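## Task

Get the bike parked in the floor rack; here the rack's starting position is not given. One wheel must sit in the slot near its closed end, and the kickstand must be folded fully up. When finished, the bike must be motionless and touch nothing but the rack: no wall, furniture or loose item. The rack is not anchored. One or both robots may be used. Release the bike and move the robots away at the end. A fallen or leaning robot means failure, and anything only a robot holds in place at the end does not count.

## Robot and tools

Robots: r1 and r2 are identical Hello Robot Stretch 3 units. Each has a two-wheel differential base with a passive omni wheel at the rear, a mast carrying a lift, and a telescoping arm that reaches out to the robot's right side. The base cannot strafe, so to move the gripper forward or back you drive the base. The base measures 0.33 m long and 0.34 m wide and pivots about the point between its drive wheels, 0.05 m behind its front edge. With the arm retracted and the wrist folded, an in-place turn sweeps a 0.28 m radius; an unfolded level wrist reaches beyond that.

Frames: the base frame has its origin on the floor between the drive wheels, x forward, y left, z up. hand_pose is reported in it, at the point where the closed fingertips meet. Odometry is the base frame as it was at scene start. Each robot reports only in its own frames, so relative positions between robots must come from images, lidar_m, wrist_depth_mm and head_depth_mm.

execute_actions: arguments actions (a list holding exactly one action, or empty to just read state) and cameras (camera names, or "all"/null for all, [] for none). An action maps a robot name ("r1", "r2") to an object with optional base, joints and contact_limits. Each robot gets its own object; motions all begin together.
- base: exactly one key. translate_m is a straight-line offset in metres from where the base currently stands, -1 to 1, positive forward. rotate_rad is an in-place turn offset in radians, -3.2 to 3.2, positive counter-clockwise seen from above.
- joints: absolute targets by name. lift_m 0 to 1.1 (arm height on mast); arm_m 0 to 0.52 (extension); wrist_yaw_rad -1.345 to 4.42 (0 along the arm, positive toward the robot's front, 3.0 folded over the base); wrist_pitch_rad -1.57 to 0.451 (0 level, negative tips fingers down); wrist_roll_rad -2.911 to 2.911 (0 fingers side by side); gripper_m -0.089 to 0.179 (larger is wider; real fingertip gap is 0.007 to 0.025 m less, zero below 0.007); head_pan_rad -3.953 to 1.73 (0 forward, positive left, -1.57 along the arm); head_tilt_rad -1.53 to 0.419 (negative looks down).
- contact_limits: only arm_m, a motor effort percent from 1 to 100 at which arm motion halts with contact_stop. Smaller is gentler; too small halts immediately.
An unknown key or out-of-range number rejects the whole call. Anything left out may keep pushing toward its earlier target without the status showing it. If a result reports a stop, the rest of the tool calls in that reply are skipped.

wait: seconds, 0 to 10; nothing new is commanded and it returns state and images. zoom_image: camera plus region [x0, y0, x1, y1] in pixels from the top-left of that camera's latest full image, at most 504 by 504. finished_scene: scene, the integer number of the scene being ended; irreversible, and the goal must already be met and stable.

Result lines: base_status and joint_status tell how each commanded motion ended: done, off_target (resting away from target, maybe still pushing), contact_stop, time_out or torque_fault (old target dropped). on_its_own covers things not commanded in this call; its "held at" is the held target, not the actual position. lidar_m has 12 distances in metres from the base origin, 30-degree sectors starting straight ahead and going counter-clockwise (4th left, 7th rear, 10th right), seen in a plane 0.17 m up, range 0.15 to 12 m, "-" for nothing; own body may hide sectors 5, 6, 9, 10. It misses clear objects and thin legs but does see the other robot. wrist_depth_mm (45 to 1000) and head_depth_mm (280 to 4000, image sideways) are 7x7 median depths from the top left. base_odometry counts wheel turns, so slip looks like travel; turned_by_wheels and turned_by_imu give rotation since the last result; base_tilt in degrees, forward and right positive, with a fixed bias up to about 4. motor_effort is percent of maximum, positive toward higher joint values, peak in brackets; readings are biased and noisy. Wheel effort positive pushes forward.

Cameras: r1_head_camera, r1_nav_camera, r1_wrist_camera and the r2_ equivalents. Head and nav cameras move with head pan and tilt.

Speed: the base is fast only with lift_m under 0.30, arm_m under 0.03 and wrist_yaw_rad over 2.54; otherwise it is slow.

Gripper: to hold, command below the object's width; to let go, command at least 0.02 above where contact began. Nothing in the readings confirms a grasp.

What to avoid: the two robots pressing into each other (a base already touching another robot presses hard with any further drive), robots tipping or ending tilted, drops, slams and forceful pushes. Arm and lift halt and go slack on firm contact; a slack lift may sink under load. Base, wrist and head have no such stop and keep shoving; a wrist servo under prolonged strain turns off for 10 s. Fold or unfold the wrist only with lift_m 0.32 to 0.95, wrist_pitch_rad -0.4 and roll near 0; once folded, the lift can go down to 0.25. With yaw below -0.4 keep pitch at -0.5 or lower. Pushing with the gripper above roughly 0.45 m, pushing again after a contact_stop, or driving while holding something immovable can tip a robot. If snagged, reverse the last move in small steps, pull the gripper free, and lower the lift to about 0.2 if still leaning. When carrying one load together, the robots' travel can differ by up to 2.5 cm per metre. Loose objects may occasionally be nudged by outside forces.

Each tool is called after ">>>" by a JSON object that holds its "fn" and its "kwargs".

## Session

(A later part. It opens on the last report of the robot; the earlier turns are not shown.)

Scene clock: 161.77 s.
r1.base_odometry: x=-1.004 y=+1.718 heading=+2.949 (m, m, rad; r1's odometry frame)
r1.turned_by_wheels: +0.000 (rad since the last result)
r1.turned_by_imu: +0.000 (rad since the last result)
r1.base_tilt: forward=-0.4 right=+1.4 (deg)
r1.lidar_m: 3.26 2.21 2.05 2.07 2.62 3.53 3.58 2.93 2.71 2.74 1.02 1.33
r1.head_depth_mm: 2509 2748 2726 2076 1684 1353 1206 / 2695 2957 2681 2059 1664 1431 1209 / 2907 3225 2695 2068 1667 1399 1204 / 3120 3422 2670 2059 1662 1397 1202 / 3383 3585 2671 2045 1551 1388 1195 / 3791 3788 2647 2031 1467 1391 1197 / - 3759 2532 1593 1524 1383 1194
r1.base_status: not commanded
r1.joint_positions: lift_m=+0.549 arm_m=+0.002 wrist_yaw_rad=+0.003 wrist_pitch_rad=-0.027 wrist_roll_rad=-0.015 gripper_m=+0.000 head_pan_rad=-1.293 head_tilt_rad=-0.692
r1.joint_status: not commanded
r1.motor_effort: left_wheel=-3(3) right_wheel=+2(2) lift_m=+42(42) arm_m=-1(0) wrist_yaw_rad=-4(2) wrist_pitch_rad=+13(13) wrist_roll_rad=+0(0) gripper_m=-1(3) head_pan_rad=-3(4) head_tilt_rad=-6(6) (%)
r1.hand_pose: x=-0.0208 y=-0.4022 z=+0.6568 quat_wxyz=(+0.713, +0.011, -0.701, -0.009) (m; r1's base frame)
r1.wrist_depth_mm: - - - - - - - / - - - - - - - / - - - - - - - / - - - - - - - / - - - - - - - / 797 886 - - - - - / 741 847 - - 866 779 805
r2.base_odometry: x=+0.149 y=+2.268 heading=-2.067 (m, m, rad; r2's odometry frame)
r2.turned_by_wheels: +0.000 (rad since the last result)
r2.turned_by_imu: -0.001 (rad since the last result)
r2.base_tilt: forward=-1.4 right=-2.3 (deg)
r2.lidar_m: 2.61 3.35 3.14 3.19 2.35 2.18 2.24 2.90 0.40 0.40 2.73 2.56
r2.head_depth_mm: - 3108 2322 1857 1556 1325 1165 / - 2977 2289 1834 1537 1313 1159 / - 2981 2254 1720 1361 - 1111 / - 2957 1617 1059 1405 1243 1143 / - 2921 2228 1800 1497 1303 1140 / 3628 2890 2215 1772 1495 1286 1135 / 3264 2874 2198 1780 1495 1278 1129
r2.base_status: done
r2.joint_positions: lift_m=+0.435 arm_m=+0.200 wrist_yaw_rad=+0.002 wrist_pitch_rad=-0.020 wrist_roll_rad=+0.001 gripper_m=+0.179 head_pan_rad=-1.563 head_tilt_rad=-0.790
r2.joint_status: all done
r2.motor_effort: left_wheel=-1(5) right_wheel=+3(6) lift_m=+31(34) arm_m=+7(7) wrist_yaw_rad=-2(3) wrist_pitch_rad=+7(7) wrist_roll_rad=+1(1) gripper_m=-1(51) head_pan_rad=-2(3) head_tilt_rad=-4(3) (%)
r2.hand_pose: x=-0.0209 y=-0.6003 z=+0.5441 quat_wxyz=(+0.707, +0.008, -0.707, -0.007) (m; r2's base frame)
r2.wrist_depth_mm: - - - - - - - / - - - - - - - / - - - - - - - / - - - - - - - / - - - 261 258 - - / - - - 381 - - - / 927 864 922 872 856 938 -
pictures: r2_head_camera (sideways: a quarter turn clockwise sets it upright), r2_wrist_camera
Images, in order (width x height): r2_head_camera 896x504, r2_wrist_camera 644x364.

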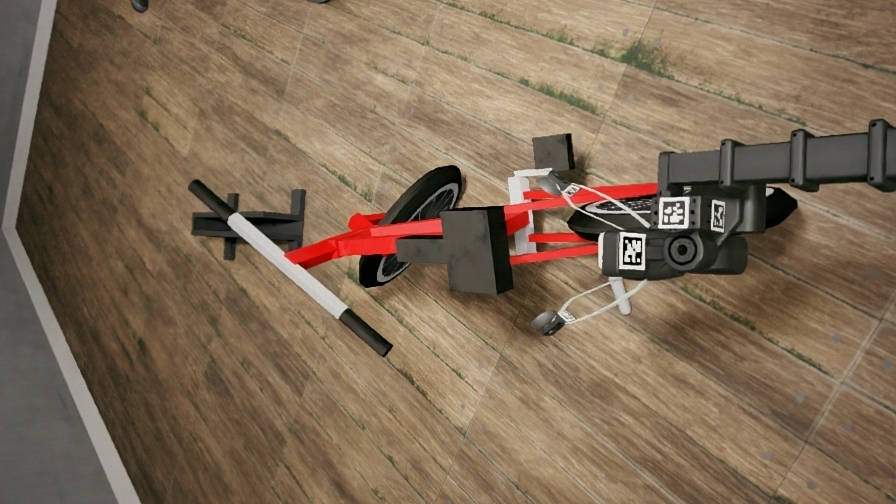

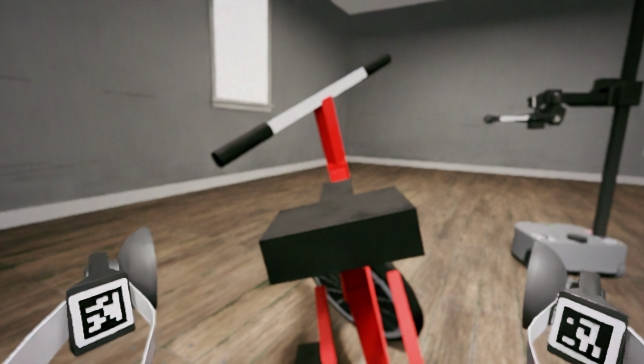

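>>> {"fn": "execute_actions", "kwargs": {"actions": [{"r2": {"joints": {"arm_m": 0.3, "lift_m": 0.415}}}], "cameras": ["r2_head_camera", "r2_wrist_camera"]}}

Scene clock: 171.50 s.
r1.base_odometry: x=-1.004 y=+1.718 heading=+2.949 (m, m, rad; r1's odometry frame)
r1.turned_by_wheels: +0.000 (rad since the last result)
r1.turned_by_imu: +0.000 (rad since the last result)
r1.base_tilt: forward=-0.5 right=+1.4 (deg)
r1.lidar_m: 3.27 2.20 2.05 2.07 2.62 3.51 3.58 2.94 2.71 2.74 1.02 1.34
r1.head_depth_mm: 2543 2754 2748 2081 1670 1347 1211 / 2690 2997 2699 2042 1668 1429 1206 / 2893 3201 2678 2052 1672 1402 1204 / 3137 3469 2681 2040 1655 1391 1198 / 3435 3582 2638 2032 1549 1390 1197 / 3716 3766 2672 2040 1467 1388 1197 / - 3771 2540 1605 1517 1380 1190
r1.base_status: not commanded
r1.joint_positions: lift_m=+0.549 arm_m=+0.002 wrist_yaw_rad=+0.003 wrist_pitch_rad=-0.027 wrist_roll_rad=-0.015 gripper_m=+0.000 head_pan_rad=-1.293 head_tilt_rad=-0.692
r1.joint_status: not commanded
r1.motor_effort: left_wheel=-3(2) right_wheel=+2(2) lift_m=+41(42) arm_m=+0(1) wrist_yaw_rad=-3(4) wrist_pitch_rad=+13(13) wrist_roll_rad=+0(0) gripper_m=-1(3) head_pan_rad=-3(3) head_tilt_rad=-5(6) (%)
r1.hand_pose: x=-0.0208 y=-0.4022 z=+0.6568 quat_wxyz=(+0.713, +0.011, -0.701, -0.009) (m; r1's base frame)
r1.wrist_depth_mm: - - - - - - - / - - - - - - - / - - - - - - - / - - - - - - - / - - - - - - - / 804 891 - - - - - / 753 845 - - 842 802 795
r2.base_odometry: x=+0.149 y=+2.268 heading=-2.067 (m, m, rad; r2's odometry frame)
r2.turned_by_wheels: +0.000 (rad since the last result)
r2.turned_by_imu: -0.001 (rad since the last result)
r2.base_tilt: forward=-1.3 right=-2.3 (deg)
r2.lidar_m: 2.61 3.33 3.15 3.21 2.35 2.18 2.25 2.90 0.40 0.40 2.72 2.56
r2.head_depth_mm: - 3053 2323 1850 1544 1315 1158 / - 3020 2293 1845 1536 1323 1163 / - 2953 2277 1738 1458 1096 1125 / - 2957 2079 1063 1505 1252 1150 / - 2895 2230 1790 1500 1299 1138 / 3669 2871 2198 1781 1497 1289 1144 / 3251 2851 2200 1779 1497 1285 1131
r2.base_status: not commanded
r2.joint_positions: lift_m=+0.415 arm_m=+0.300 wrist_yaw_rad=+0.002 wrist_pitch_rad=-0.020 wrist_roll_rad=+0.001 gripper_m=+0.179 head_pan_rad=-1.563 head_tilt_rad=-0.790
r2.joint_status: all done
r2.motor_effort: left_wheel=-1(2) right_wheel=+2(2) lift_m=+18(31) arm_m=+7(8) wrist_yaw_rad=-2(3) wrist_pitch_rad=+7(7) wrist_roll_rad=+1(1) gripper_m=+0(1) head_pan_rad=-2(2) head_tilt_rad=-3(4) (%)
r2.hand_pose: x=-0.0209 y=-0.7003 z=+0.5248 quat_wxyz=(+0.707, +0.008, -0.707, -0.007) (m; r2's base frame)
r2.wrist_depth_mm: - - - - - - - / - - - - - - - / - - - - - - - / - - - - - - - / - - - 182 153 - - / - - 163 159 156 - - / 900 865 821 279 689 924 -
pictures: r2_head_camera (sideways: a quarter turn clockwise sets it upright), r2_wrist_camera
Images, in order (width x height): r2_head_camera 896x504, r2_wrist_camera 644x364.

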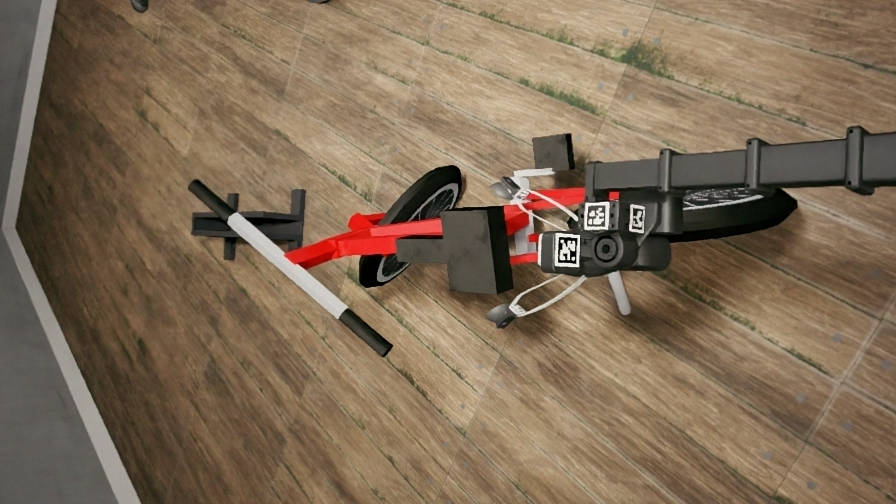

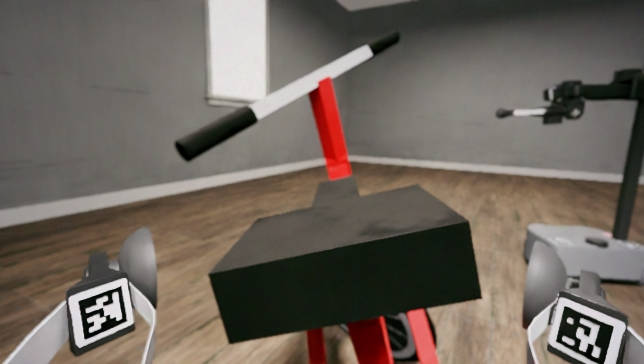

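>>> {"fn": "execute_actions", "kwargs": {"actions": [{"r2": {"joints": {"arm_m": 0.36, "lift_m": 0.405}}}], "cameras": []}}

>>> {"fn": "execute_actions", "kwargs": {"actions": [{"r2": {"joints": {"gripper_m": 0.08}}}], "cameras": ["r2_head_camera", "r2_wrist_camera"]}}

Scene clock: 180.13 s.
r1.base_odometry: x=-1.004 y=+1.718 heading=+2.949 (m, m, rad; r1's odometry frame)
r1.turned_by_wheels: +0.000 (rad since the last result)
r1.turned_by_imu: +0.000 (rad since the last result)
r1.base_tilt: forward=-0.4 right=+1.4 (deg)
r1.lidar_m: 3.26 2.21 2.05 2.08 2.62 3.52 3.56 2.93 2.71 2.75 1.02 1.39
r1.head_depth_mm: 2522 2746 2714 2072 1677 1346 1211 / 2710 2986 2718 2056 1671 1430 1209 / 2942 3212 2671 2064 1654 1405 1201 / 3137 3442 2687 2044 1655 1393 1199 / 3443 3651 2646 2042 1546 1388 1199 / 3736 3775 2654 2015 1463 1394 1195 / - 3746 2528 1664 1556 1382 1191
r1.base_status: not commanded
r1.joint_positions: lift_m=+0.549 arm_m=+0.002 wrist_yaw_rad=+0.003 wrist_pitch_rad=-0.027 wrist_roll_rad=-0.015 gripper_m=+0.000 head_pan_rad=-1.293 head_tilt_rad=-0.692
r1.joint_status: not commanded
r1.motor_effort: left_wheel=-2(2) right_wheel=+2(2) lift_m=+42(42) arm_m=+0(0) wrist_yaw_rad=-2(2) wrist_pitch_rad=+13(13) wrist_roll_rad=+0(0) gripper_m=-4(2) head_pan_rad=-3(4) head_tilt_rad=-5(6) (%)
r1.hand_pose: x=-0.0208 y=-0.4022 z=+0.6568 quat_wxyz=(+0.713, +0.011, -0.701, -0.009) (m; r1's base frame)
r1.wrist_depth_mm: - - - - - - - / - - - - - - - / - - - - - - - / - - - - - - - / - - - - - - - / 822 892 - - - - - / 752 853 - 999 843 788 801
r2.base_odometry: x=+0.149 y=+2.268 heading=-2.067 (m, m, rad; r2's odometry frame)
r2.turned_by_wheels: +0.000 (rad since the last result)
r2.turned_by_imu: -0.001 (rad since the last result)
r2.base_tilt: forward=-1.5 right=-2.3 (deg)
r2.lidar_m: 2.61 3.35 3.14 3.21 2.34 2.18 2.25 2.90 0.42 0.42 2.72 2.56
r2.head_depth_mm: - 3013 2325 1863 1550 1330 1163 / - 2994 2284 1833 1531 1318 1161 / - 2955 2258 1745 1390 1104 1133 / - 2959 1592 1083 1488 1258 1149 / 3974 2868 2134 1795 1502 1298 1151 / 3630 2901 2196 1785 1504 1292 1128 / 3272 2854 2186 1782 1487 1282 1134
r2.base_status: not commanded
r2.joint_positions: lift_m=+0.405 arm_m=+0.359 wrist_yaw_rad=+0.007 wrist_pitch_rad=-0.022 wrist_roll_rad=+0.001 gripper_m=+0.179 head_pan_rad=-1.563 head_tilt_rad=-0.791
r2.joint_status: all done
r2.motor_effort: left_wheel=+0(5) right_wheel=+0(9) lift_m=+18(19) arm_m=+13(21) wrist_yaw_rad=-8(12) wrist_pitch_rad=+7(9) wrist_roll_rad=+1(1) gripper_m=+0(0) head_pan_rad=-3(2) head_tilt_rad=-3(4) (%)
r2.hand_pose: x=-0.0195 y=-0.7598 z=+0.5145 quat_wxyz=(+0.707, +0.011, -0.707, -0.005) (m; r2's base frame)
r2.wrist_depth_mm: - - - - - - - / - - - - - - - / - - - - - - - / - - - - - - - / - - 202 146 121 113 - / - 125 114 112 110 110 - / 850 794 116 115 114 113 -
pictures: none
No camera images: the call's "cameras" was empty. Leave "cameras" out to get every camera's image.

Scene clock: 181.60 s.
r1.base_odometry: x=-1.004 y=+1.718 heading=+2.949 (m, m, rad; r1's odometry frame)
r1.turned_by_wheels: +0.000 (rad since the last result)
r1.turned_by_imu: +0.000 (rad since the last result)
r1.base_tilt: forward=-0.4 right=+1.5 (deg)
r1.lidar_m: 3.25 2.21 2.05 2.07 2.63 3.51 3.57 2.92 2.71 2.75 1.03 1.38
r1.head_depth_mm: 2544 2714 2736 2071 1680 1360 1210 / 2692 2961 2688 2075 1674 1425 1207 / 2880 3200 2692 2058 1663 1389 1201 / 3107 3435 2672 2041 1646 1403 1194 / 3398 3627 2671 2044 1553 1386 1198 / 3788 3831 2631 1905 1467 1386 1197 / - 3777 2544 1840 1594 1386 1189
r1.base_status: not commanded
r1.joint_positions: lift_m=+0.549 arm_m=+0.002 wrist_yaw_rad=+0.003 wrist_pitch_rad=-0.027 wrist_roll_rad=-0.015 gripper_m=+0.000 head_pan_rad=-1.293 head_tilt_rad=-0.692
r1.joint_status: not commanded
r1.motor_effort: left_wheel=-2(2) right_wheel=+2(2) lift_m=+42(42) arm_m=+0(1) wrist_yaw_rad=-2(1) wrist_pitch_rad=+13(13) wrist_roll_rad=+0(0) gripper_m=-2(2) head_pan_rad=-4(4) head_tilt_rad=-6(5) (%)
r1.hand_pose: x=-0.0208 y=-0.4022 z=+0.6568 quat_wxyz=(+0.713, +0.011, -0.701, -0.009) (m; r1's base frame)
r1.wrist_depth_mm: - - - - - - - / - - - - - - - / - - - - - - - / - - - - - - - / - - - - - - - / 831 909 - - - - - / 766 849 - - 843 790 810
r2.base_odometry: x=+0.149 y=+2.268 heading=-2.067 (m, m, rad; r2's odometry frame)
r2.turned_by_wheels: +0.000 (rad since the last result)
r2.turned_by_imu: +0.000 (rad since the last result)
r2.base_tilt: forward=-1.4 right=-2.3 (deg)
r2.lidar_m: 2.61 3.34 3.13 3.19 2.35 2.18 2.25 2.91 0.43 0.44 2.73 2.55
r2.head_depth_mm: - 3029 2310 1841 1537 1327 1163 / - 3105 2298 1841 1546 1331 1155 / - 2978 2265 1772 1455 1076 1152 / - 2937 2117 1082 1523 1278 1142 / 3983 2897 2193 1800 1503 1310 1145 / 3699 2887 2227 1786 1501 1294 1132 / 3289 2867 2162 1780 1483 1295 1135
r2.base_status: not commanded
r2.joint_positions: lift_m=+0.405 arm_m=+0.360 wrist_yaw_rad=+0.016 wrist_pitch_rad=-0.031 wrist_roll_rad=-0.005 gripper_m=+0.081 head_pan_rad=-1.563 head_tilt_rad=-0.791
r2.joint_status: all done
r2.on_its_own: wrist_yaw_rad is at rest, and its effort (-18) is outside its rest range (-12 to +12)
r2.motor_effort: left_wheel=+0(3) right_wheel=+0(9) lift_m=+20(20) arm_m=+0(13) wrist_yaw_rad=-18(18) wrist_pitch_rad=+10(11) wrist_roll_rad=+3(3) gripper_m=-29(100) head_pan_rad=-3(2) head_tilt_rad=-4(3) (%)
r2.hand_pose: x=-0.0173 y=-0.7603 z=+0.5120 quat_wxyz=(+0.709, +0.017, -0.705, -0.005) (m; r2's base frame)
r2.wrist_depth_mm: - - - - - - - / - - - - - - - / - - - - - - - / - - - 317 205 - - / - - 172 137 123 - - / - - 126 125 125 125 - / 834 794 130 130 628 855 942
pictures: r2_head_camera (sideways: a quarter turn clockwise sets it upright), r2_wrist_camera
Images, in order (width x height): r2_head_camera 896x504, r2_wrist_camera 644x364.

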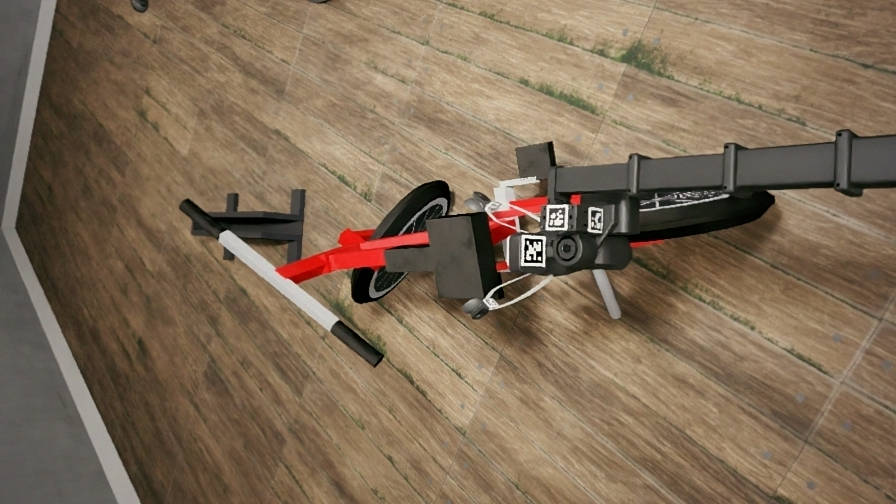

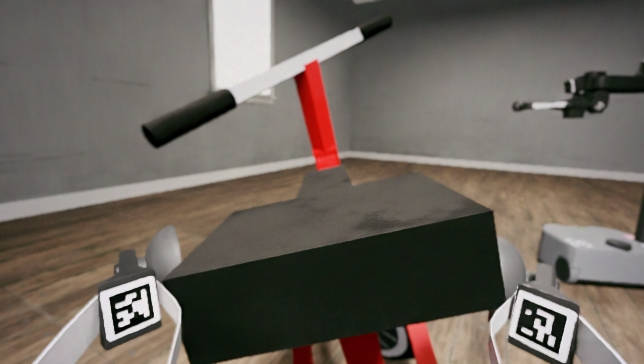

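>>> {"fn": "execute_actions", "kwargs": {"actions": [{"r2": {"base": {"translate_m": -0.11}, "joints": {"wrist_yaw_rad": 0.0, "lift_m": 0.415}}}], "cameras": ["r2_head_camera", "r2_wrist_camera"]}}

Scene clock: 192.27 s.
r1.base_odometry: x=-1.004 y=+1.718 heading=+2.949 (m, m, rad; r1's odometry frame)
r1.turned_by_wheels: +0.000 (rad since the last result)
r1.turned_by_imu: -0.001 (rad since the last result)
r1.base_tilt: forward=-0.4 right=+1.5 (deg)
r1.lidar_m: 3.28 2.21 2.05 2.07 2.62 3.52 3.56 2.94 2.71 2.75 1.00 1.37
r1.head_depth_mm: 2524 2746 2751 2086 1684 1356 1205 / 2661 2949 2718 2054 1672 1430 1211 / 2887 3233 2716 2066 1669 1398 1206 / 3131 3427 2688 2035 1662 1394 1197 / 3384 3626 2672 2049 1538 1391 1196 / 3737 3851 2644 2051 1446 1388 1191 / - 3731 2628 1571 1560 1383 1190
r1.base_status: not commanded
r1.joint_positions: lift_m=+0.549 arm_m=+0.002 wrist_yaw_rad=+0.003 wrist_pitch_rad=-0.027 wrist_roll_rad=-0.015 gripper_m=+0.000 head_pan_rad=-1.293 head_tilt_rad=-0.692
r1.joint_status: not commanded
r1.motor_effort: left_wheel=-2(3) right_wheel=+2(2) lift_m=+42(41) arm_m=+0(0) wrist_yaw_rad=-3(3) wrist_pitch_rad=+13(13) wrist_roll_rad=+0(1) gripper_m=-2(1) head_pan_rad=-4(3) head_tilt_rad=-5(6) (%)
r1.hand_pose: x=-0.0208 y=-0.4022 z=+0.6568 quat_wxyz=(+0.713, +0.011, -0.701, -0.009) (m; r1's base frame)
r1.wrist_depth_mm: - - - - - - - / - - - - - - - / - - - - - - - / - - - - - - - / - - - - - - - / 772 850 - - - - - / 747 832 - - 854 814 808
r2.base_odometry: x=+0.201 y=+2.365 heading=-2.066 (m, m, rad; r2's odometry frame)
r2.turned_by_wheels: +0.001 (rad since the last result)
r2.turned_by_imu: +0.000 (rad since the last result)
r2.base_tilt: forward=-1.4 right=-2.3 (deg)
r2.lidar_m: 2.71 3.41 3.18 3.24 2.23 2.08 2.15 2.77 1.99 0.42 2.82 2.66
r2.head_depth_mm: - 2914 2168 1866 1550 1321 1166 / - 3045 2305 1830 1540 1323 1159 / - 2947 2230 1824 1579 1320 1155 / - 2945 2177 1064 1169 1240 1150 / - 2906 2121 1785 1516 1305 1137 / 3668 2907 2195 1772 1503 1298 1139 / 3345 2817 2196 1776 1482 1280 1132
r2.base_status: done
r2.joint_positions: lift_m=+0.415 arm_m=+0.360 wrist_yaw_rad=+0.065 wrist_pitch_rad=-0.005 wrist_roll_rad=+0.025 gripper_m=+0.102 head_pan_rad=-1.563 head_tilt_rad=-0.791
r2.joint_status: wrist_yaw_rad off_target (ended at +0.065, target +0.000); the others done
r2.on_its_own: wrist_yaw_rad is held at +0.049, not at your +0.000, by its stall guard, which is not easing now; gripper_m is held at +0.101, not at your +0.080, by its stall guard, which is not easing now; wrist_yaw_rad is at rest, and its effort (-18) is outside its rest range (-12 to +12)
r2.motor_effort: left_wheel=+5(12) right_wheel=-14(37) lift_m=+30(35) arm_m=+0(0) wrist_yaw_rad=-18(55) wrist_pitch_rad=+2(22) wrist_roll_rad=-8(9) gripper_m=-21(24) head_pan_rad=-3(2) head_tilt_rad=-3(3) (%)
r2.hand_pose: x=-0.0047 y=-0.7606 z=+0.5280 quat_wxyz=(+0.698, +0.025, -0.715, +0.021) (m; r2's base frame)
r2.wrist_depth_mm: - - - - - - - / - - - - - - - / - - - - - - - / - - - 510 - - - / - - 149 139 130 - - / - - 130 128 125 123 - / 935 877 134 132 236 842 937
pictures: r2_head_camera (sideways: a quarter turn clockwise sets it upright), r2_wrist_camera
Images, in order (width x height): r2_head_camera 896x504, r2_wrist_camera 644x364.

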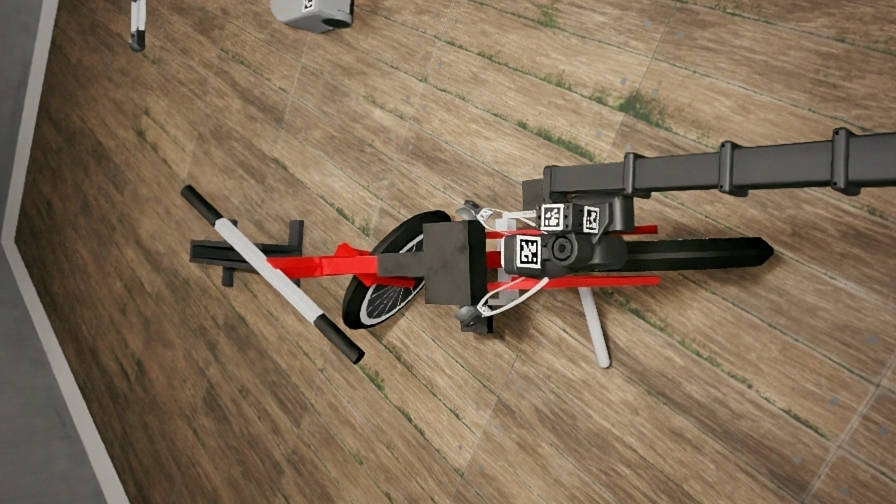

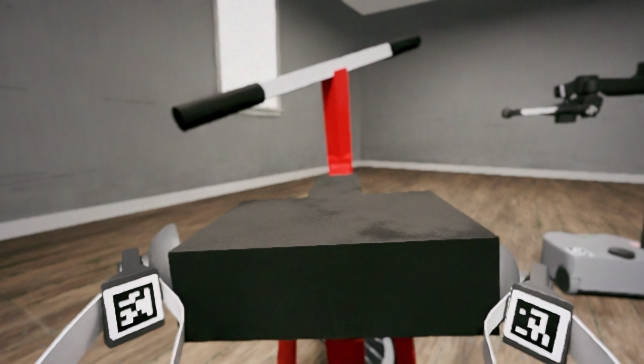

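>>> {"fn": "execute_actions", "kwargs": {"actions": [{"r2": {"base": {"translate_m": -0.025}}, "r1": {"joints": {"head_pan_rad": -1.0, "head_tilt_rad": -0.7}}}], "cameras": ["r1_head_camera", "r1_nav_camera", "r2_wrist_camera"]}}

Scene clock: 209.20 s.
r1.base_odometry: x=-1.004 y=+1.718 heading=+2.949 (m, m, rad; r1's odometry frame)
r1.turned_by_wheels: +0.000 (rad since the last result)
r1.turned_by_imu: +0.000 (rad since the last result)
r1.base_tilt: forward=-0.4 right=+1.4 (deg)
r1.lidar_m: 3.29 2.21 2.04 2.07 2.62 3.52 3.58 2.93 2.71 2.74 0.98 1.36
r1.head_depth_mm: 3033 3262 2721 2071 1668 1410 1186 / 3367 3550 2702 2086 1658 1398 1205 / 3851 3876 2675 2048 1564 1401 1204 / - 3899 2678 2044 1494 1395 1200 / - 3864 2552 1661 1570 1393 1197 / - 3806 2645 1620 1652 1389 1193 / - 3792 2518 1660 1653 1385 1190
r1.base_status: not commanded
r1.joint_positions: lift_m=+0.549 arm_m=+0.002 wrist_yaw_rad=+0.003 wrist_pitch_rad=-0.027 wrist_roll_rad=-0.015 gripper_m=+0.000 head_pan_rad=-1.007 head_tilt_rad=-0.692
r1.joint_status: all done
r1.motor_effort: left_wheel=-3(2) right_wheel=+2(2) lift_m=+41(41) arm_m=+0(0) wrist_yaw_rad=-2(2) wrist_pitch_rad=+13(13) wrist_roll_rad=+0(0) gripper_m=-1(3) head_pan_rad=+4(28) head_tilt_rad=-6(5) (%)
r1.hand_pose: x=-0.0208 y=-0.4022 z=+0.6568 quat_wxyz=(+0.713, +0.011, -0.701, -0.009) (m; r1's base frame)
r1.wrist_depth_mm: - - - - - - - / - - - - - - - / - - - - - - - / - - - - - - - / - - - - - - - / 767 848 - - - - - / 708 863 - - 857 788 794
r2.base_odometry: x=+0.213 y=+2.387 heading=-2.066 (m, m, rad; r2's odometry frame)
r2.turned_by_wheels: +0.000 (rad since the last result)
r2.turned_by_imu: +0.000 (rad since the last result)
r2.base_tilt: forward=-1.4 right=-2.3 (deg)
r2.lidar_m: 2.73 3.40 3.21 3.21 2.22 2.05 2.11 2.75 1.99 0.42 2.85 2.68
r2.head_depth_mm: - 2986 2173 1839 1554 1326 1168 / - 3029 2261 1832 1533 1317 1161 / - 2987 2229 1847 1630 1328 1155 / - 2893 2137 1061 1442 1238 1150 / - 2860 2219 1763 1502 1303 1141 / 3697 2878 2206 1791 1492 1303 1132 / 3387 2842 2208 1760 1489 1296 1128
r2.base_status: done
r2.joint_positions: lift_m=+0.415 arm_m=+0.360 wrist_yaw_rad=+0.064 wrist_pitch_rad=-0.009 wrist_roll_rad=+0.032 gripper_m=+0.102 head_pan_rad=-1.563 head_tilt_rad=-0.791
r2.joint_status: not commanded
r2.on_its_own: wrist_yaw_rad is held at +0.049, not at your +0.000, by its stall guard, which is not easing now; gripper_m is held at +0.101, not at your +0.080, by its stall guard, which is not easing now; wrist_yaw_rad is at rest, and its effort (-17) is outside its rest range (-12 to +12)
r2.motor_effort: left_wheel=+3(6) right_wheel=-8(21) lift_m=+29(29) arm_m=+0(0) wrist_yaw_rad=-17(24) wrist_pitch_rad=+3(3) wrist_roll_rad=-11(11) gripper_m=-19(21) head_pan_rad=-3(2) head_tilt_rad=-3(3) (%)
r2.hand_pose: x=-0.0051 y=-0.7605 z=+0.5269 quat_wxyz=(+0.696, +0.026, -0.718, +0.019) (m; r2's base frame)
r2.wrist_depth_mm: - - - - - - - / - - - 481 - - - / - - - - - - - / - - - 338 - - - / - - 135 132 128 - - / - - 130 128 125 123 - / 922 874 848 245 625 818 919
pictures: r1_head_camera (sideways: a quarter turn clockwise sets it upright), r1_nav_camera (sideways: a quarter turn counterclockwise sets it upright), r2_wrist_camera
Images, in order (width x height): r1_head_camera 896x504, r1_nav_camera 672x504, r2_wrist_camera 644x364.

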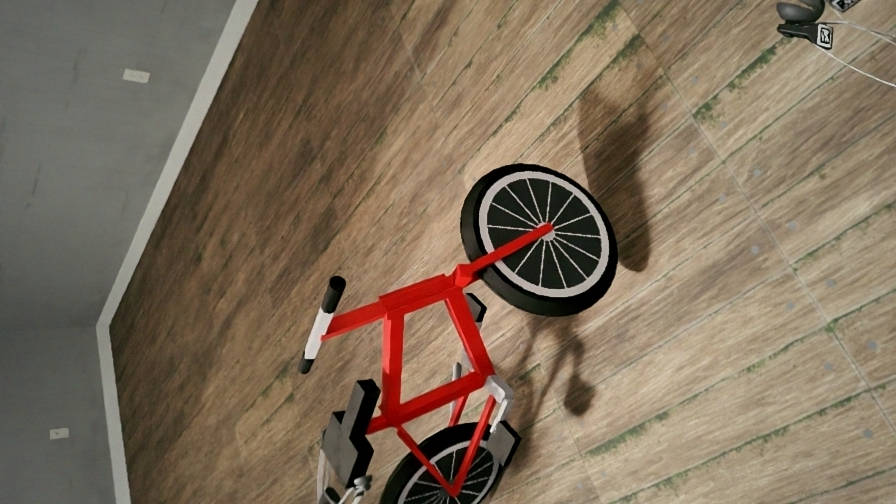

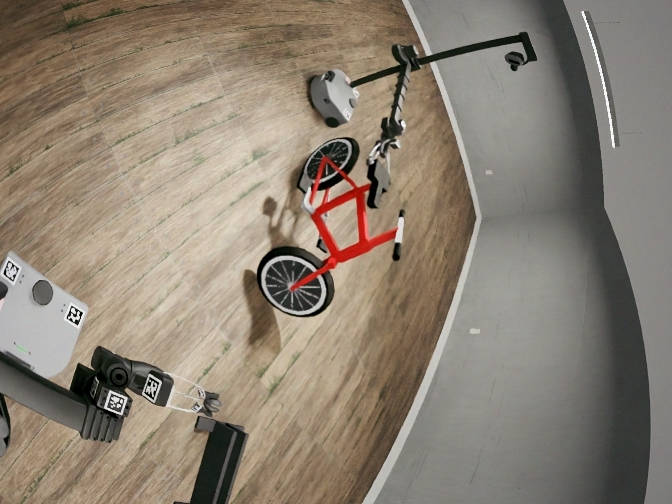

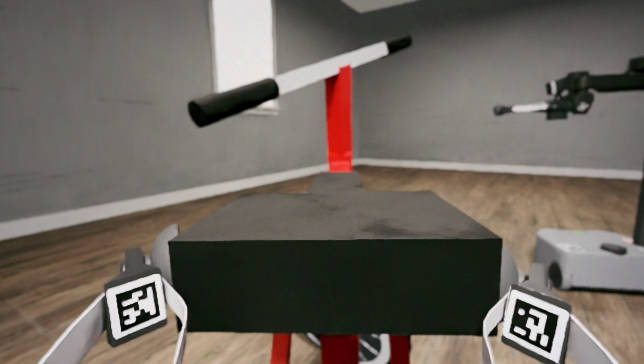

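>>> {"fn": "execute_actions", "kwargs": {"actions": [{"r1": {"base": {"translate_m": 0.3}, "joints": {"lift_m": 0.58, "head_pan_rad": -1.3}}}], "cameras": []}}

>>> {"fn": "execute_actions", "kwargs": {"actions": [{"r1": {"joints": {"arm_m": 0.2}}}], "cameras": ["r1_head_camera", "r1_wrist_camera", "r2_wrist_camera"]}}

Scene clock: 235.83 s.
r1.base_odometry: x=-1.299 y=+1.775 heading=+2.949 (m, m, rad; r1's odometry frame)
r1.turned_by_wheels: +0.000 (rad since the last result)
r1.turned_by_imu: +0.001 (rad since the last result)
r1.base_tilt: forward=-0.5 right=+1.4 (deg)
r1.lidar_m: 3.07 2.07 1.93 1.96 2.47 3.78 3.84 3.05 2.83 0.92 0.83 1.17
r1.head_depth_mm: 2644 2885 2722 2073 1673 1400 1208 / 2802 3101 2724 2077 1661 1434 1219 / 3037 3305 2679 2061 1575 1393 1227 / 3301 3558 2686 2057 1363 1395 1204 / 3597 3758 2663 1914 1570 1384 1196 / 3976 3813 2663 1963 1569 1381 1195 / - 3752 2648 1296 1521 1377 1189
r1.base_status: done
r1.joint_positions: lift_m=+0.579 arm_m=+0.002 wrist_yaw_rad=+0.002 wrist_pitch_rad=-0.026 wrist_roll_rad=-0.015 gripper_m=+0.000 head_pan_rad=-1.293 head_tilt_rad=-0.692
r1.joint_status: all done
r1.motor_effort: left_wheel=-3(4) right_wheel=+2(5) lift_m=+42(44) arm_m=+0(1) wrist_yaw_rad=-4(3) wrist_pitch_rad=+13(13) wrist_roll_rad=+0(0) gripper_m=-3(2) head_pan_rad=-3(28) head_tilt_rad=-6(6) (%)
r1.hand_pose: x=-0.0208 y=-0.4023 z=+0.6871 quat_wxyz=(+0.713, +0.010, -0.701, -0.009) (m; r1's base frame)
r1.wrist_depth_mm: - - - - - - - / - - - - - - - / - - - - - - - / - - - - - - - / - - - - - - - / - - 792 - - - - / 784 988 815 - - 865 806
r2.base_odometry: x=+0.213 y=+2.387 heading=-2.066 (m, m, rad; r2's odometry frame)
r2.turned_by_wheels: +0.000 (rad since the last result)
r2.turned_by_imu: -0.001 (rad since the last result)
r2.base_tilt: forward=-1.5 right=-2.3 (deg)
r2.lidar_m: 2.75 3.40 3.19 3.23 2.21 2.05 2.12 2.74 1.72 0.42 2.86 2.68
r2.head_depth_mm: - 2952 2324 1850 1543 1338 1161 / - 3061 2264 1824 1546 1323 1161 / - 3008 2278 1843 1604 1327 1148 / - 2922 2156 1060 1445 1242 1143 / - 2858 2211 1761 1511 1295 1137 / 3694 2849 2202 1784 1499 1293 1138 / 3388 2812 2150 1784 1495 1293 1131
r2.base_status: not commanded
r2.joint_positions: lift_m=+0.415 arm_m=+0.360 wrist_yaw_rad=+0.064 wrist_pitch_rad=-0.009 wrist_roll_rad=+0.032 gripper_m=+0.102 head_pan_rad=-1.563 head_tilt_rad=-0.791
r2.joint_status: not commanded
r2.on_its_own: wrist_yaw_rad is held at +0.049, not at your +0.000, by its stall guard, which is not easing now; gripper_m is held at +0.101, not at your +0.080, by its stall guard, which is not easing now; wrist_yaw_rad is at rest, and its effort (-18) is outside its rest range (-12 to +12)
r2.motor_effort: left_wheel=+3(3) right_wheel=-9(8) lift_m=+30(29) arm_m=+0(0) wrist_yaw_rad=-18(17) wrist_pitch_rad=+3(3) wrist_roll_rad=-11(11) gripper_m=-19(19) head_pan_rad=-2(1) head_tilt_rad=-3(3) (%)
r2.hand_pose: x=-0.0051 y=-0.7605 z=+0.5269 quat_wxyz=(+0.696, +0.026, -0.718, +0.019) (m; r2's base frame)
r2.wrist_depth_mm: - - - - - - - / - - - 478 - - 854 / - - - - - - - / - - - 338 - - - / - - 135 131 128 - - / - - 130 128 125 124 - / 926 871 822 244 625 817 876
pictures: none
No camera images: the call's "cameras" was empty. Leave "cameras" out to get every camera's image.

Scene clock: 238.53 s.
r1.base_odometry: x=-1.299 y=+1.775 heading=+2.949 (m, m, rad; r1's odometry frame)
r1.turned_by_wheels: +0.000 (rad since the last result)
r1.turned_by_imu: +0.000 (rad since the last result)
r1.base_tilt: forward=-0.4 right=+1.5 (deg)
r1.lidar_m: 3.07 2.08 1.93 1.96 2.47 3.78 3.85 3.06 2.83 0.92 0.83 1.18
r1.head_depth_mm: 2608 2873 2748 2080 1676 1478 - / 2819 3138 2698 2069 1716 - 1163 / 3033 3307 2686 2067 1581 1395 1210 / 3263 3557 2685 2035 1358 1391 1198 / 3576 3775 2660 1904 1564 1388 1199 / 3933 3770 2658 1952 1567 1384 1196 / - 3777 2621 1287 1520 1386 1186
r1.base_status: not commanded
r1.joint_positions: lift_m=+0.579 arm_m=+0.200 wrist_yaw_rad=+0.002 wrist_pitch_rad=-0.026 wrist_roll_rad=-0.015 gripper_m=+0.000 head_pan_rad=-1.293 head_tilt_rad=-0.692
r1.joint_status: all done
r1.motor_effort: left_wheel=-2(3) right_wheel=+2(2) lift_m=+41(41) arm_m=+4(4) wrist_yaw_rad=-3(3) wrist_pitch_rad=+12(12) wrist_roll_rad=+0(0) gripper_m=-3(2) head_pan_rad=-4(3) head_tilt_rad=-5(5) (%)
r1.hand_pose: x=-0.0210 y=-0.6001 z=+0.6871 quat_wxyz=(+0.713, +0.010, -0.702, -0.009) (m; r1's base frame)
r1.wrist_depth_mm: - - - - - - - / - - - - - - - / - - - - - - - / - - - - - - - / - - - - - - - / - - - - - - - / - 565 713 - - - 999
r2.base_odometry: x=+0.213 y=+2.387 heading=-2.066 (m, m, rad; r2's odometry frame)
r2.turned_by_wheels: +0.000 (rad since the last result)
r2.turned_by_imu: -0.001 (rad since the last result)
r2.base_tilt: forward=-1.4 right=-2.3 (deg)
r2.lidar_m: 2.73 3.42 3.19 3.21 2.21 2.05 2.12 2.74 1.72 0.42 2.86 2.68
r2.head_depth_mm: - 2825 2297 1839 1540 1336 1161 / - 2878 2267 1835 1542 1323 1155 / - 2946 2245 1821 1611 1314 1145 / - 2916 2164 1063 1454 1228 1147 / - 2920 2217 1725 1516 1293 1137 / 3723 2879 2200 1788 1503 1296 1132 / 3439 2825 2213 1755 1488 1291 1133
r2.base_status: not commanded
r2.joint_positions: lift_m=+0.415 arm_m=+0.360 wrist_yaw_rad=+0.064 wrist_pitch_rad=-0.009 wrist_roll_rad=+0.032 gripper_m=+0.102 head_pan_rad=-1.563 head_tilt_rad=-0.791
r2.joint_status: not commanded
r2.on_its_own: wrist_yaw_rad is held at +0.049, not at your +0.000, by its stall guard, which is not easing now; gripper_m is held at +0.101, not at your +0.080, by its stall guard, which is not easing now; wrist_yaw_rad is at rest, and its effort (-17) is outside its rest range (-12 to +12)
r2.motor_effort: left_wheel=+3(3) right_wheel=-9(8) lift_m=+29(29) arm_m=+0(0) wrist_yaw_rad=-17(17) wrist_pitch_rad=+3(3) wrist_roll_rad=-11(11) gripper_m=-18(18) head_pan_rad=-3(2) head_tilt_rad=-3(4) (%)
r2.hand_pose: x=-0.0051 y=-0.7605 z=+0.5269 quat_wxyz=(+0.696, +0.026, -0.718, +0.019) (m; r2's base frame)
r2.wrist_depth_mm: - - - - - - - / - - - 475 - - - / - - - - - - - / - - - 337 - - - / - - 136 132 128 - - / - - 130 127 125 124 - / 927 877 818 245 629 828 838
pictures: r1_head_camera (sideways: a quarter turn clockwise sets it upright), r1_wrist_camera, r2_wrist_camera
Images, in order (width x height): r1_head_camera 896x504, r1_wrist_camera 644x364, r2_wrist_camera 644x364.

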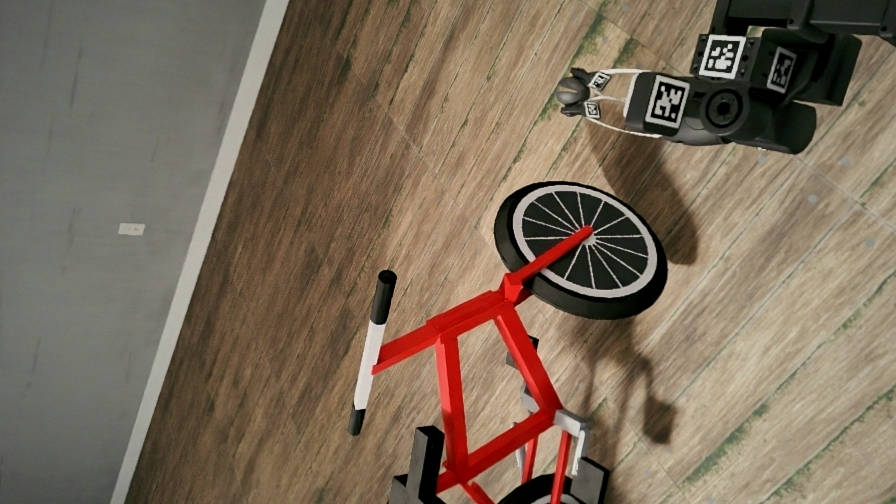

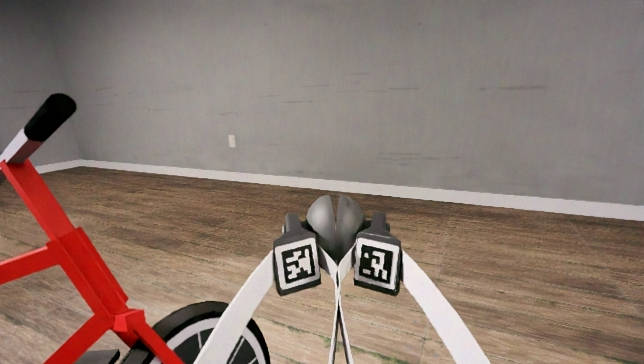

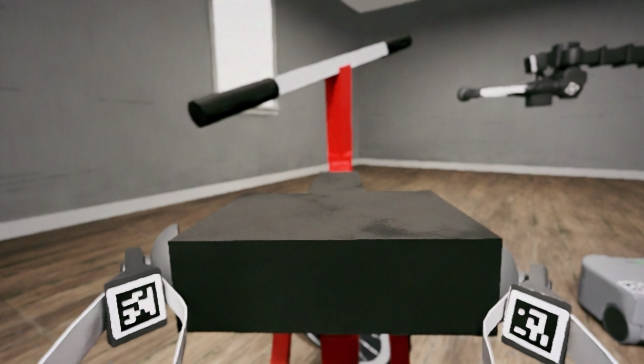

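>>> {"fn": "execute_actions", "kwargs": {"actions": [{"r1": {"base": {"translate_m": 0.1}, "joints": {"lift_m": 0.65, "arm_m": 0.45}}}], "cameras": ["r1_head_camera", "r1_wrist_camera", "r2_wrist_camera"]}}

Scene clock: 251.87 s.
r1.base_odometry: x=-1.397 y=+1.795 heading=+2.949 (m, m, rad; r1's odometry frame)
r1.turned_by_wheels: +0.000 (rad since the last result)
r1.turned_by_imu: +0.000 (rad since the last result)
r1.base_tilt: forward=-0.5 right=+1.5 (deg)
r1.lidar_m: 2.99 2.03 1.89 1.91 2.42 3.87 3.93 3.11 2.87 0.80 0.80 1.16
r1.head_depth_mm: 2668 2915 2723 2221 1607 1411 1210 / 2858 3147 2713 2129 1648 1402 1203 / 3091 3365 2694 2046 1389 1399 1201 / 3321 3614 2661 1922 1283 1364 1205 / 3630 3749 2665 1909 1560 1395 1203 / 3973 3832 2643 1835 1468 1390 1196 / - 3765 2619 1363 1444 1385 1197
r1.base_status: done
r1.joint_positions: lift_m=+0.649 arm_m=+0.450 wrist_yaw_rad=+0.001 wrist_pitch_rad=-0.026 wrist_roll_rad=-0.015 gripper_m=+0.000 head_pan_rad=-1.293 head_tilt_rad=-0.692
r1.joint_status: all done
r1.motor_effort: left_wheel=-3(3) right_wheel=+2(5) lift_m=+41(44) arm_m=+4(5) wrist_yaw_rad=-1(2) wrist_pitch_rad=+12(13) wrist_roll_rad=+0(0) gripper_m=-1(3) head_pan_rad=-3(4) head_tilt_rad=-6(6) (%)
r1.hand_pose: x=-0.0211 y=-0.8502 z=+0.7572 quat_wxyz=(+0.713, +0.010, -0.702, -0.009) (m; r1's base frame)
r1.wrist_depth_mm: - - - - - - - / - - - - - - - / - - - - - - - / - - - - - - - / - - - - - - - / - - - - - - - / - - - - - - -
r2.base_odometry: x=+0.213 y=+2.387 heading=-2.066 (m, m, rad; r2's odometry frame)
r2.turned_by_wheels: +0.000 (rad since the last result)
r2.turned_by_imu: -0.001 (rad since the last result)
r2.base_tilt: forward=-1.5 right=-2.3 (deg)
r2.lidar_m: 2.73 3.41 3.18 3.20 2.22 2.05 2.11 2.74 1.64 0.42 2.86 2.69
r2.head_depth_mm: - 3034 2343 1847 1549 1332 1163 / - 2748 2263 1849 1541 1326 1154 / - 2824 2266 1838 1604 1335 1153 / - 2815 2171 1066 1441 1236 1155 / - 2877 2198 1740 1509 1305 1136 / 3763 2876 2188 1786 1510 1300 1134 / 3454 2845 2182 1777 1488 1287 1132
r2.base_status: not commanded
r2.joint_positions: lift_m=+0.415 arm_m=+0.360 wrist_yaw_rad=+0.064 wrist_pitch_rad=-0.009 wrist_roll_rad=+0.032 gripper_m=+0.102 head_pan_rad=-1.563 head_tilt_rad=-0.791
r2.joint_status: not commanded
r2.on_its_own: wrist_yaw_rad is held at +0.049, not at your +0.000, by its stall guard, which is not easing now; gripper_m is held at +0.101, not at your +0.080, by its stall guard, which is not easing now; wrist_yaw_rad is at rest, and its effort (-17) is outside its rest range (-12 to +12)
r2.motor_effort: left_wheel=+3(3) right_wheel=-9(9) lift_m=+29(29) arm_m=+0(0) wrist_yaw_rad=-17(16) wrist_pitch_rad=+3(3) wrist_roll_rad=-11(11) gripper_m=-19(19) head_pan_rad=-3(3) head_tilt_rad=-4(3) (%)
r2.hand_pose: x=-0.0051 y=-0.7605 z=+0.5269 quat_wxyz=(+0.696, +0.026, -0.718, +0.019) (m; r2's base frame)
r2.wrist_depth_mm: - - - - - 803 - / - - - 482 - - - / - - - - - - - / - - - 335 - - - / - - 135 132 128 - - / - - 130 128 125 124 - / 928 884 847 245 640 817 849
pictures: r1_head_camera (sideways: a quarter turn clockwise sets it upright), r1_wrist_camera, r2_wrist_camera
Images, in order (width x height): r1_head_camera 896x504, r1_wrist_camera 644x364, r2_wrist_camera 644x364.

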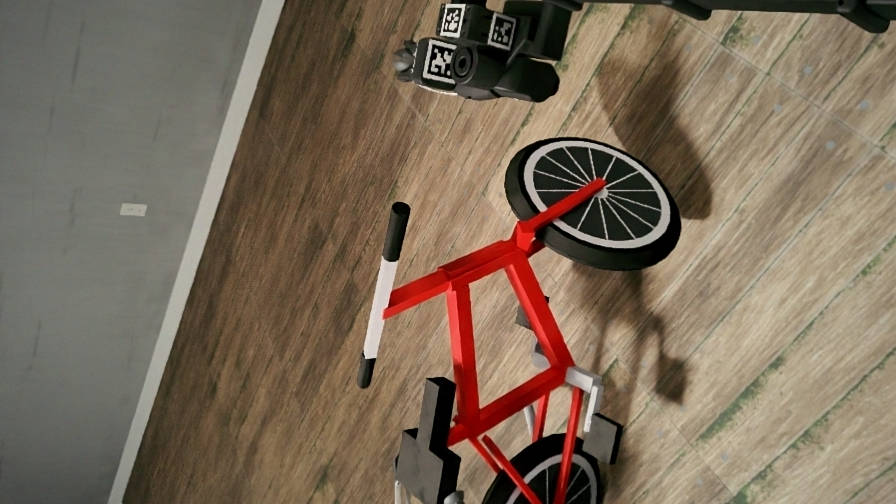

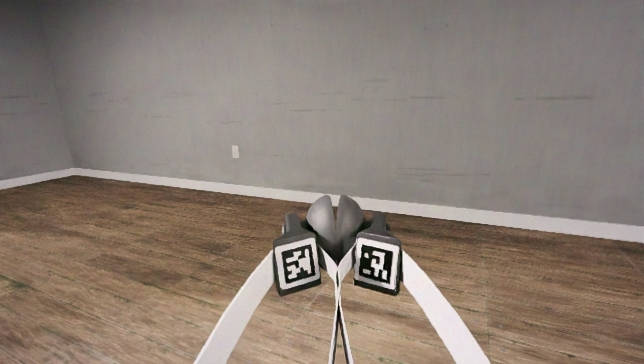

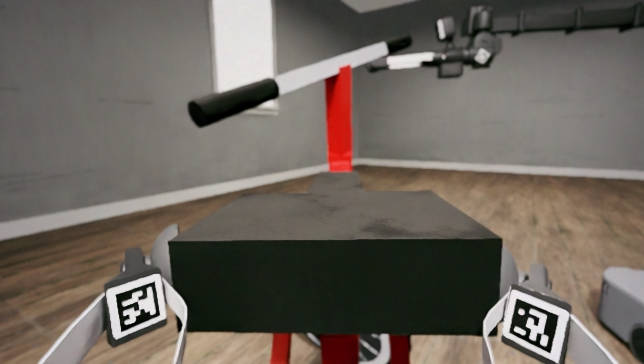

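>>> {"fn": "execute_actions", "kwargs": {"actions": [{"r1": {"base": {"translate_m": 0.2}}}], "cameras": ["r1_head_camera", "r2_wrist_camera"]}}

Scene clock: 265.10 s.
r1.base_odometry: x=-1.593 y=+1.833 heading=+2.947 (m, m, rad; r1's odometry frame)
r1.turned_by_wheels: -0.002 (rad since the last result)
r1.turned_by_imu: -0.003 (rad since the last result)
r1.base_tilt: forward=-0.5 right=+1.5 (deg)
r1.lidar_m: 2.93 1.95 1.81 1.83 2.31 4.08 4.14 3.18 2.95 0.78 0.96 1.15
r1.head_depth_mm: 2748 2986 2722 2227 1551 1409 1209 / 2956 3198 2715 1991 1275 1340 1209 / 3165 3442 2689 1163 1534 1364 1207 / 3392 3619 2673 2041 1535 1401 1201 / 3690 3812 2675 1245 1436 1394 1195 / - 3843 2664 1913 1393 1384 1194 / - 3823 2638 1359 1451 1380 1194
r1.base_status: done
r1.joint_positions: lift_m=+0.649 arm_m=+0.450 wrist_yaw_rad=-0.061 wrist_pitch_rad=-0.030 wrist_roll_rad=-0.015 gripper_m=+0.000 head_pan_rad=-1.293 head_tilt_rad=-0.692
r1.joint_status: not commanded
r1.on_its_own: left_wheel is at rest, and its effort (-32) is outside its rest range (-18 to +18); right_wheel is at rest, and its effort (+33) is outside its rest range (-18 to +18); wrist_yaw_rad is at rest, and its effort (+49) is outside its rest range (-12 to +12)
r1.motor_effort: left_wheel=-32(33) right_wheel=+33(35) lift_m=+42(41) arm_m=+4(4) wrist_yaw_rad=+49(49) wrist_pitch_rad=+14(14) wrist_roll_rad=+0(0) gripper_m=-5(6) head_pan_rad=-3(4) head_tilt_rad=-6(6) (%)
r1.hand_pose: x=-0.0371 y=-0.8495 z=+0.7562 quat_wxyz=(+0.712, -0.011, -0.701, -0.033) (m; r1's base frame)
r1.wrist_depth_mm: - - - - - - - / - - - - - - - / - - - - - - - / - - - - - - - / - - - - - - - / 263 143 107 - - - - / - 267 - - - - -
r2.base_odometry: x=+0.213 y=+2.386 heading=-2.065 (m, m, rad; r2's odometry frame)
r2.turned_by_wheels: +0.001 (rad since the last result)
r2.turned_by_imu: +0.000 (rad since the last result)
r2.base_tilt: forward=-1.4 right=-2.3 (deg)
r2.lidar_m: 2.74 3.41 3.19 3.21 2.20 2.05 2.12 2.74 1.46 0.41 2.86 2.68
r2.head_depth_mm: - 2925 2288 1844 1544 1339 1164 / - 1256 2270 1840 1533 1330 1155 / - 2708 2265 1824 1582 1317 1153 / - 2858 2087 1061 - 1046 1145 / - 2906 2167 1721 1441 1302 1144 / 3747 2891 2206 1797 1491 1293 1129 / 3386 2830 2190 1754 1500 1292 1137
r2.base_status: not commanded
r2.joint_positions: lift_m=+0.415 arm_m=+0.360 wrist_yaw_rad=+0.098 wrist_pitch_rad=-0.010 wrist_roll_rad=+0.010 gripper_m=+0.102 head_pan_rad=-1.563 head_tilt_rad=-0.791
r2.joint_status: not commanded
r2.on_its_own: wrist_yaw_rad is held at +0.049, not at your +0.000, by its stall guard, which is still easing; gripper_m is held at +0.101, not at your +0.080, by its stall guard, which is not easing now; right_wheel is at rest, and its effort (-32) is outside its rest range (-18 to +18)
r2.motor_effort: left_wheel=+12(13) right_wheel=-32(32) lift_m=+29(30) arm_m=+1(1) wrist_yaw_rad=-55(55) wrist_pitch_rad=+3(3) wrist_roll_rad=-3(11) gripper_m=-23(23) head_pan_rad=-2(2) head_tilt_rad=-4(3) (%)
r2.hand_pose: x=+0.0036 y=-0.7597 z=+0.5269 quat_wxyz=(+0.703, +0.038, -0.709, +0.031) (m; r2's base frame)
r2.wrist_depth_mm: - - - - - 568 - / - - - 471 - - - / - - - - - - - / - - - 507 - - - / - - 138 134 129 - - / - 136 132 128 124 122 - / 902 849 823 247 236 843 932
pictures: r1_head_camera (sideways: a quarter turn clockwise sets it upright), r2_wrist_camera
Images, in order (width x height): r1_head_camera 896x504, r2_wrist_camera 644x364.

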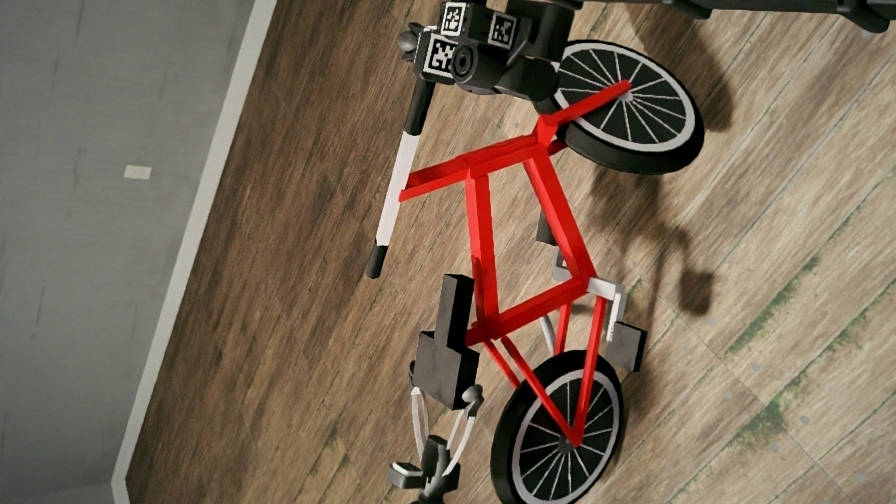

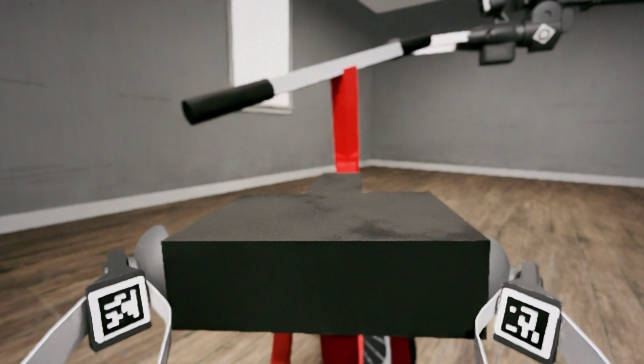

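>>> {"fn": "execute_actions", "kwargs": {"actions": [{"r1": {"base": {"translate_m": -0.12}, "joints": {"wrist_yaw_rad": 0.0}}, "r2": {"joints": {"wrist_yaw_rad": 0.03}}}], "cameras": ["r1_head_camera", "r2_wrist_camera"]}}

Scene clock: 281.03 s.
r1.base_odometry: x=-1.475 y=+1.810 heading=+2.947 (m, m, rad; r1's odometry frame)
r1.turned_by_wheels: +0.000 (rad since the last result)
r1.turned_by_imu: +0.000 (rad since the last result)
r1.base_tilt: forward=-0.4 right=+1.5 (deg)
r1.lidar_m: 3.01 2.00 1.86 1.88 2.38 3.96 4.00 3.11 2.90 0.78 1.03 1.16
r1.head_depth_mm: 2673 2951 2719 2269 1583 1414 1210 / 2873 3202 2706 2104 1447 1392 1204 / 3121 3358 2686 2001 1297 1354 1204 / 3352 3599 2683 1858 1571 1390 1201 / 3620 3794 2653 2035 1568 1388 1197 / - 3840 2643 1252 1468 1386 1194 / - 3757 2621 1894 1470 1385 1189
r1.base_status: done
r1.joint_positions: lift_m=+0.649 arm_m=+0.450 wrist_yaw_rad=-0.079 wrist_pitch_rad=-0.026 wrist_roll_rad=-0.015 gripper_m=+0.000 head_pan_rad=-1.293 head_tilt_rad=-0.692
r1.joint_status: wrist_yaw_rad off_target (ended at -0.079, target +0.000)
r1.on_its_own: wrist_yaw_rad is held at -0.076, not at your +0.000, by its stall guard, which is not easing now
r1.motor_effort: left_wheel=-1(15) right_wheel=+1(9) lift_m=+41(42) arm_m=+4(4) wrist_yaw_rad=+2(16) wrist_pitch_rad=+12(14) wrist_roll_rad=+0(0) gripper_m=-2(2) head_pan_rad=-3(4) head_tilt_rad=-6(5) (%)
r1.hand_pose: x=-0.0416 y=-0.8494 z=+0.7572 quat_wxyz=(+0.712, -0.018, -0.701, -0.037) (m; r1's base frame)
r1.wrist_depth_mm: - - - - - - - / - - - - - - - / - - - - - - - / - - - - - - - / - - - - - - - / - - - - - - - / - - - - - - -
r2.base_odometry: x=+0.213 y=+2.387 heading=-2.066 (m, m, rad; r2's odometry frame)
r2.turned_by_wheels: -0.001 (rad since the last result)
r2.turned_by_imu: -0.002 (rad since the last result)
r2.base_tilt: forward=-1.5 right=-2.3 (deg)
r2.lidar_m: 2.74 3.39 3.19 3.20 2.21 2.06 2.12 2.75 1.56 0.41 2.85 2.68
r2.head_depth_mm: - 3055 2309 1865 1545 1331 1158 / - 2739 2280 1846 1542 1317 1156 / - 2823 2226 1818 1599 1331 1150 / - 2812 2093 1065 1429 1233 1151 / - 2886 2209 1704 1446 1308 1143 / 3752 2895 2188 1784 1496 1293 1132 / 3456 2801 2182 1768 1489 1282 1127
r2.base_status: not commanded
r2.joint_positions: lift_m=+0.415 arm_m=+0.360 wrist_yaw_rad=+0.098 wrist_pitch_rad=-0.008 wrist_roll_rad=+0.008 gripper_m=+0.102 head_pan_rad=-1.563 head_tilt_rad=-0.791
r2.joint_status: wrist_yaw_rad off_target (ended at +0.098, target +0.030)
r2.on_its_own: wrist_yaw_rad is held at +0.079, not at your +0.030, by its stall guard, which is not easing now; gripper_m is held at +0.101, not at your +0.080, by its stall guard, which is not easing now; wrist_yaw_rad is at rest, and its effort (-21) is outside its rest range (-12 to +12)
r2.motor_effort: left_wheel=+4(8) right_wheel=-8(21) lift_m=+29(29) arm_m=+3(3) wrist_yaw_rad=-21(49) wrist_pitch_rad=+3(3) wrist_roll_rad=-2(3) gripper_m=-20(21) head_pan_rad=-1(2) head_tilt_rad=-3(3) (%)
r2.hand_pose: x=+0.0036 y=-0.7596 z=+0.5273 quat_wxyz=(+0.704, +0.038, -0.709, +0.031) (m; r2's base frame)
r2.wrist_depth_mm: - - - - - 696 - / - - - - - - - / - - - - - - - / - - - - - - - / - - 136 133 131 - - / - - 133 129 124 122 - / 893 853 828 248 129 832 935
pictures: r1_head_camera (sideways: a quarter turn clockwise sets it upright), r2_wrist_camera
Images, in order (width x height): r1_head_camera 896x504, r2_wrist_camera 644x364.

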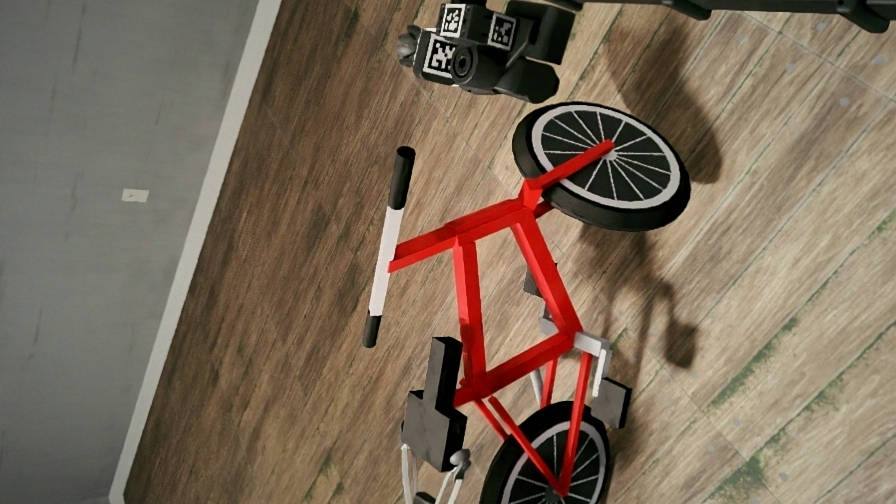

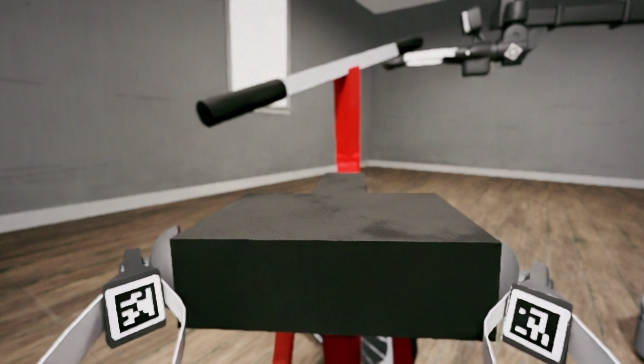

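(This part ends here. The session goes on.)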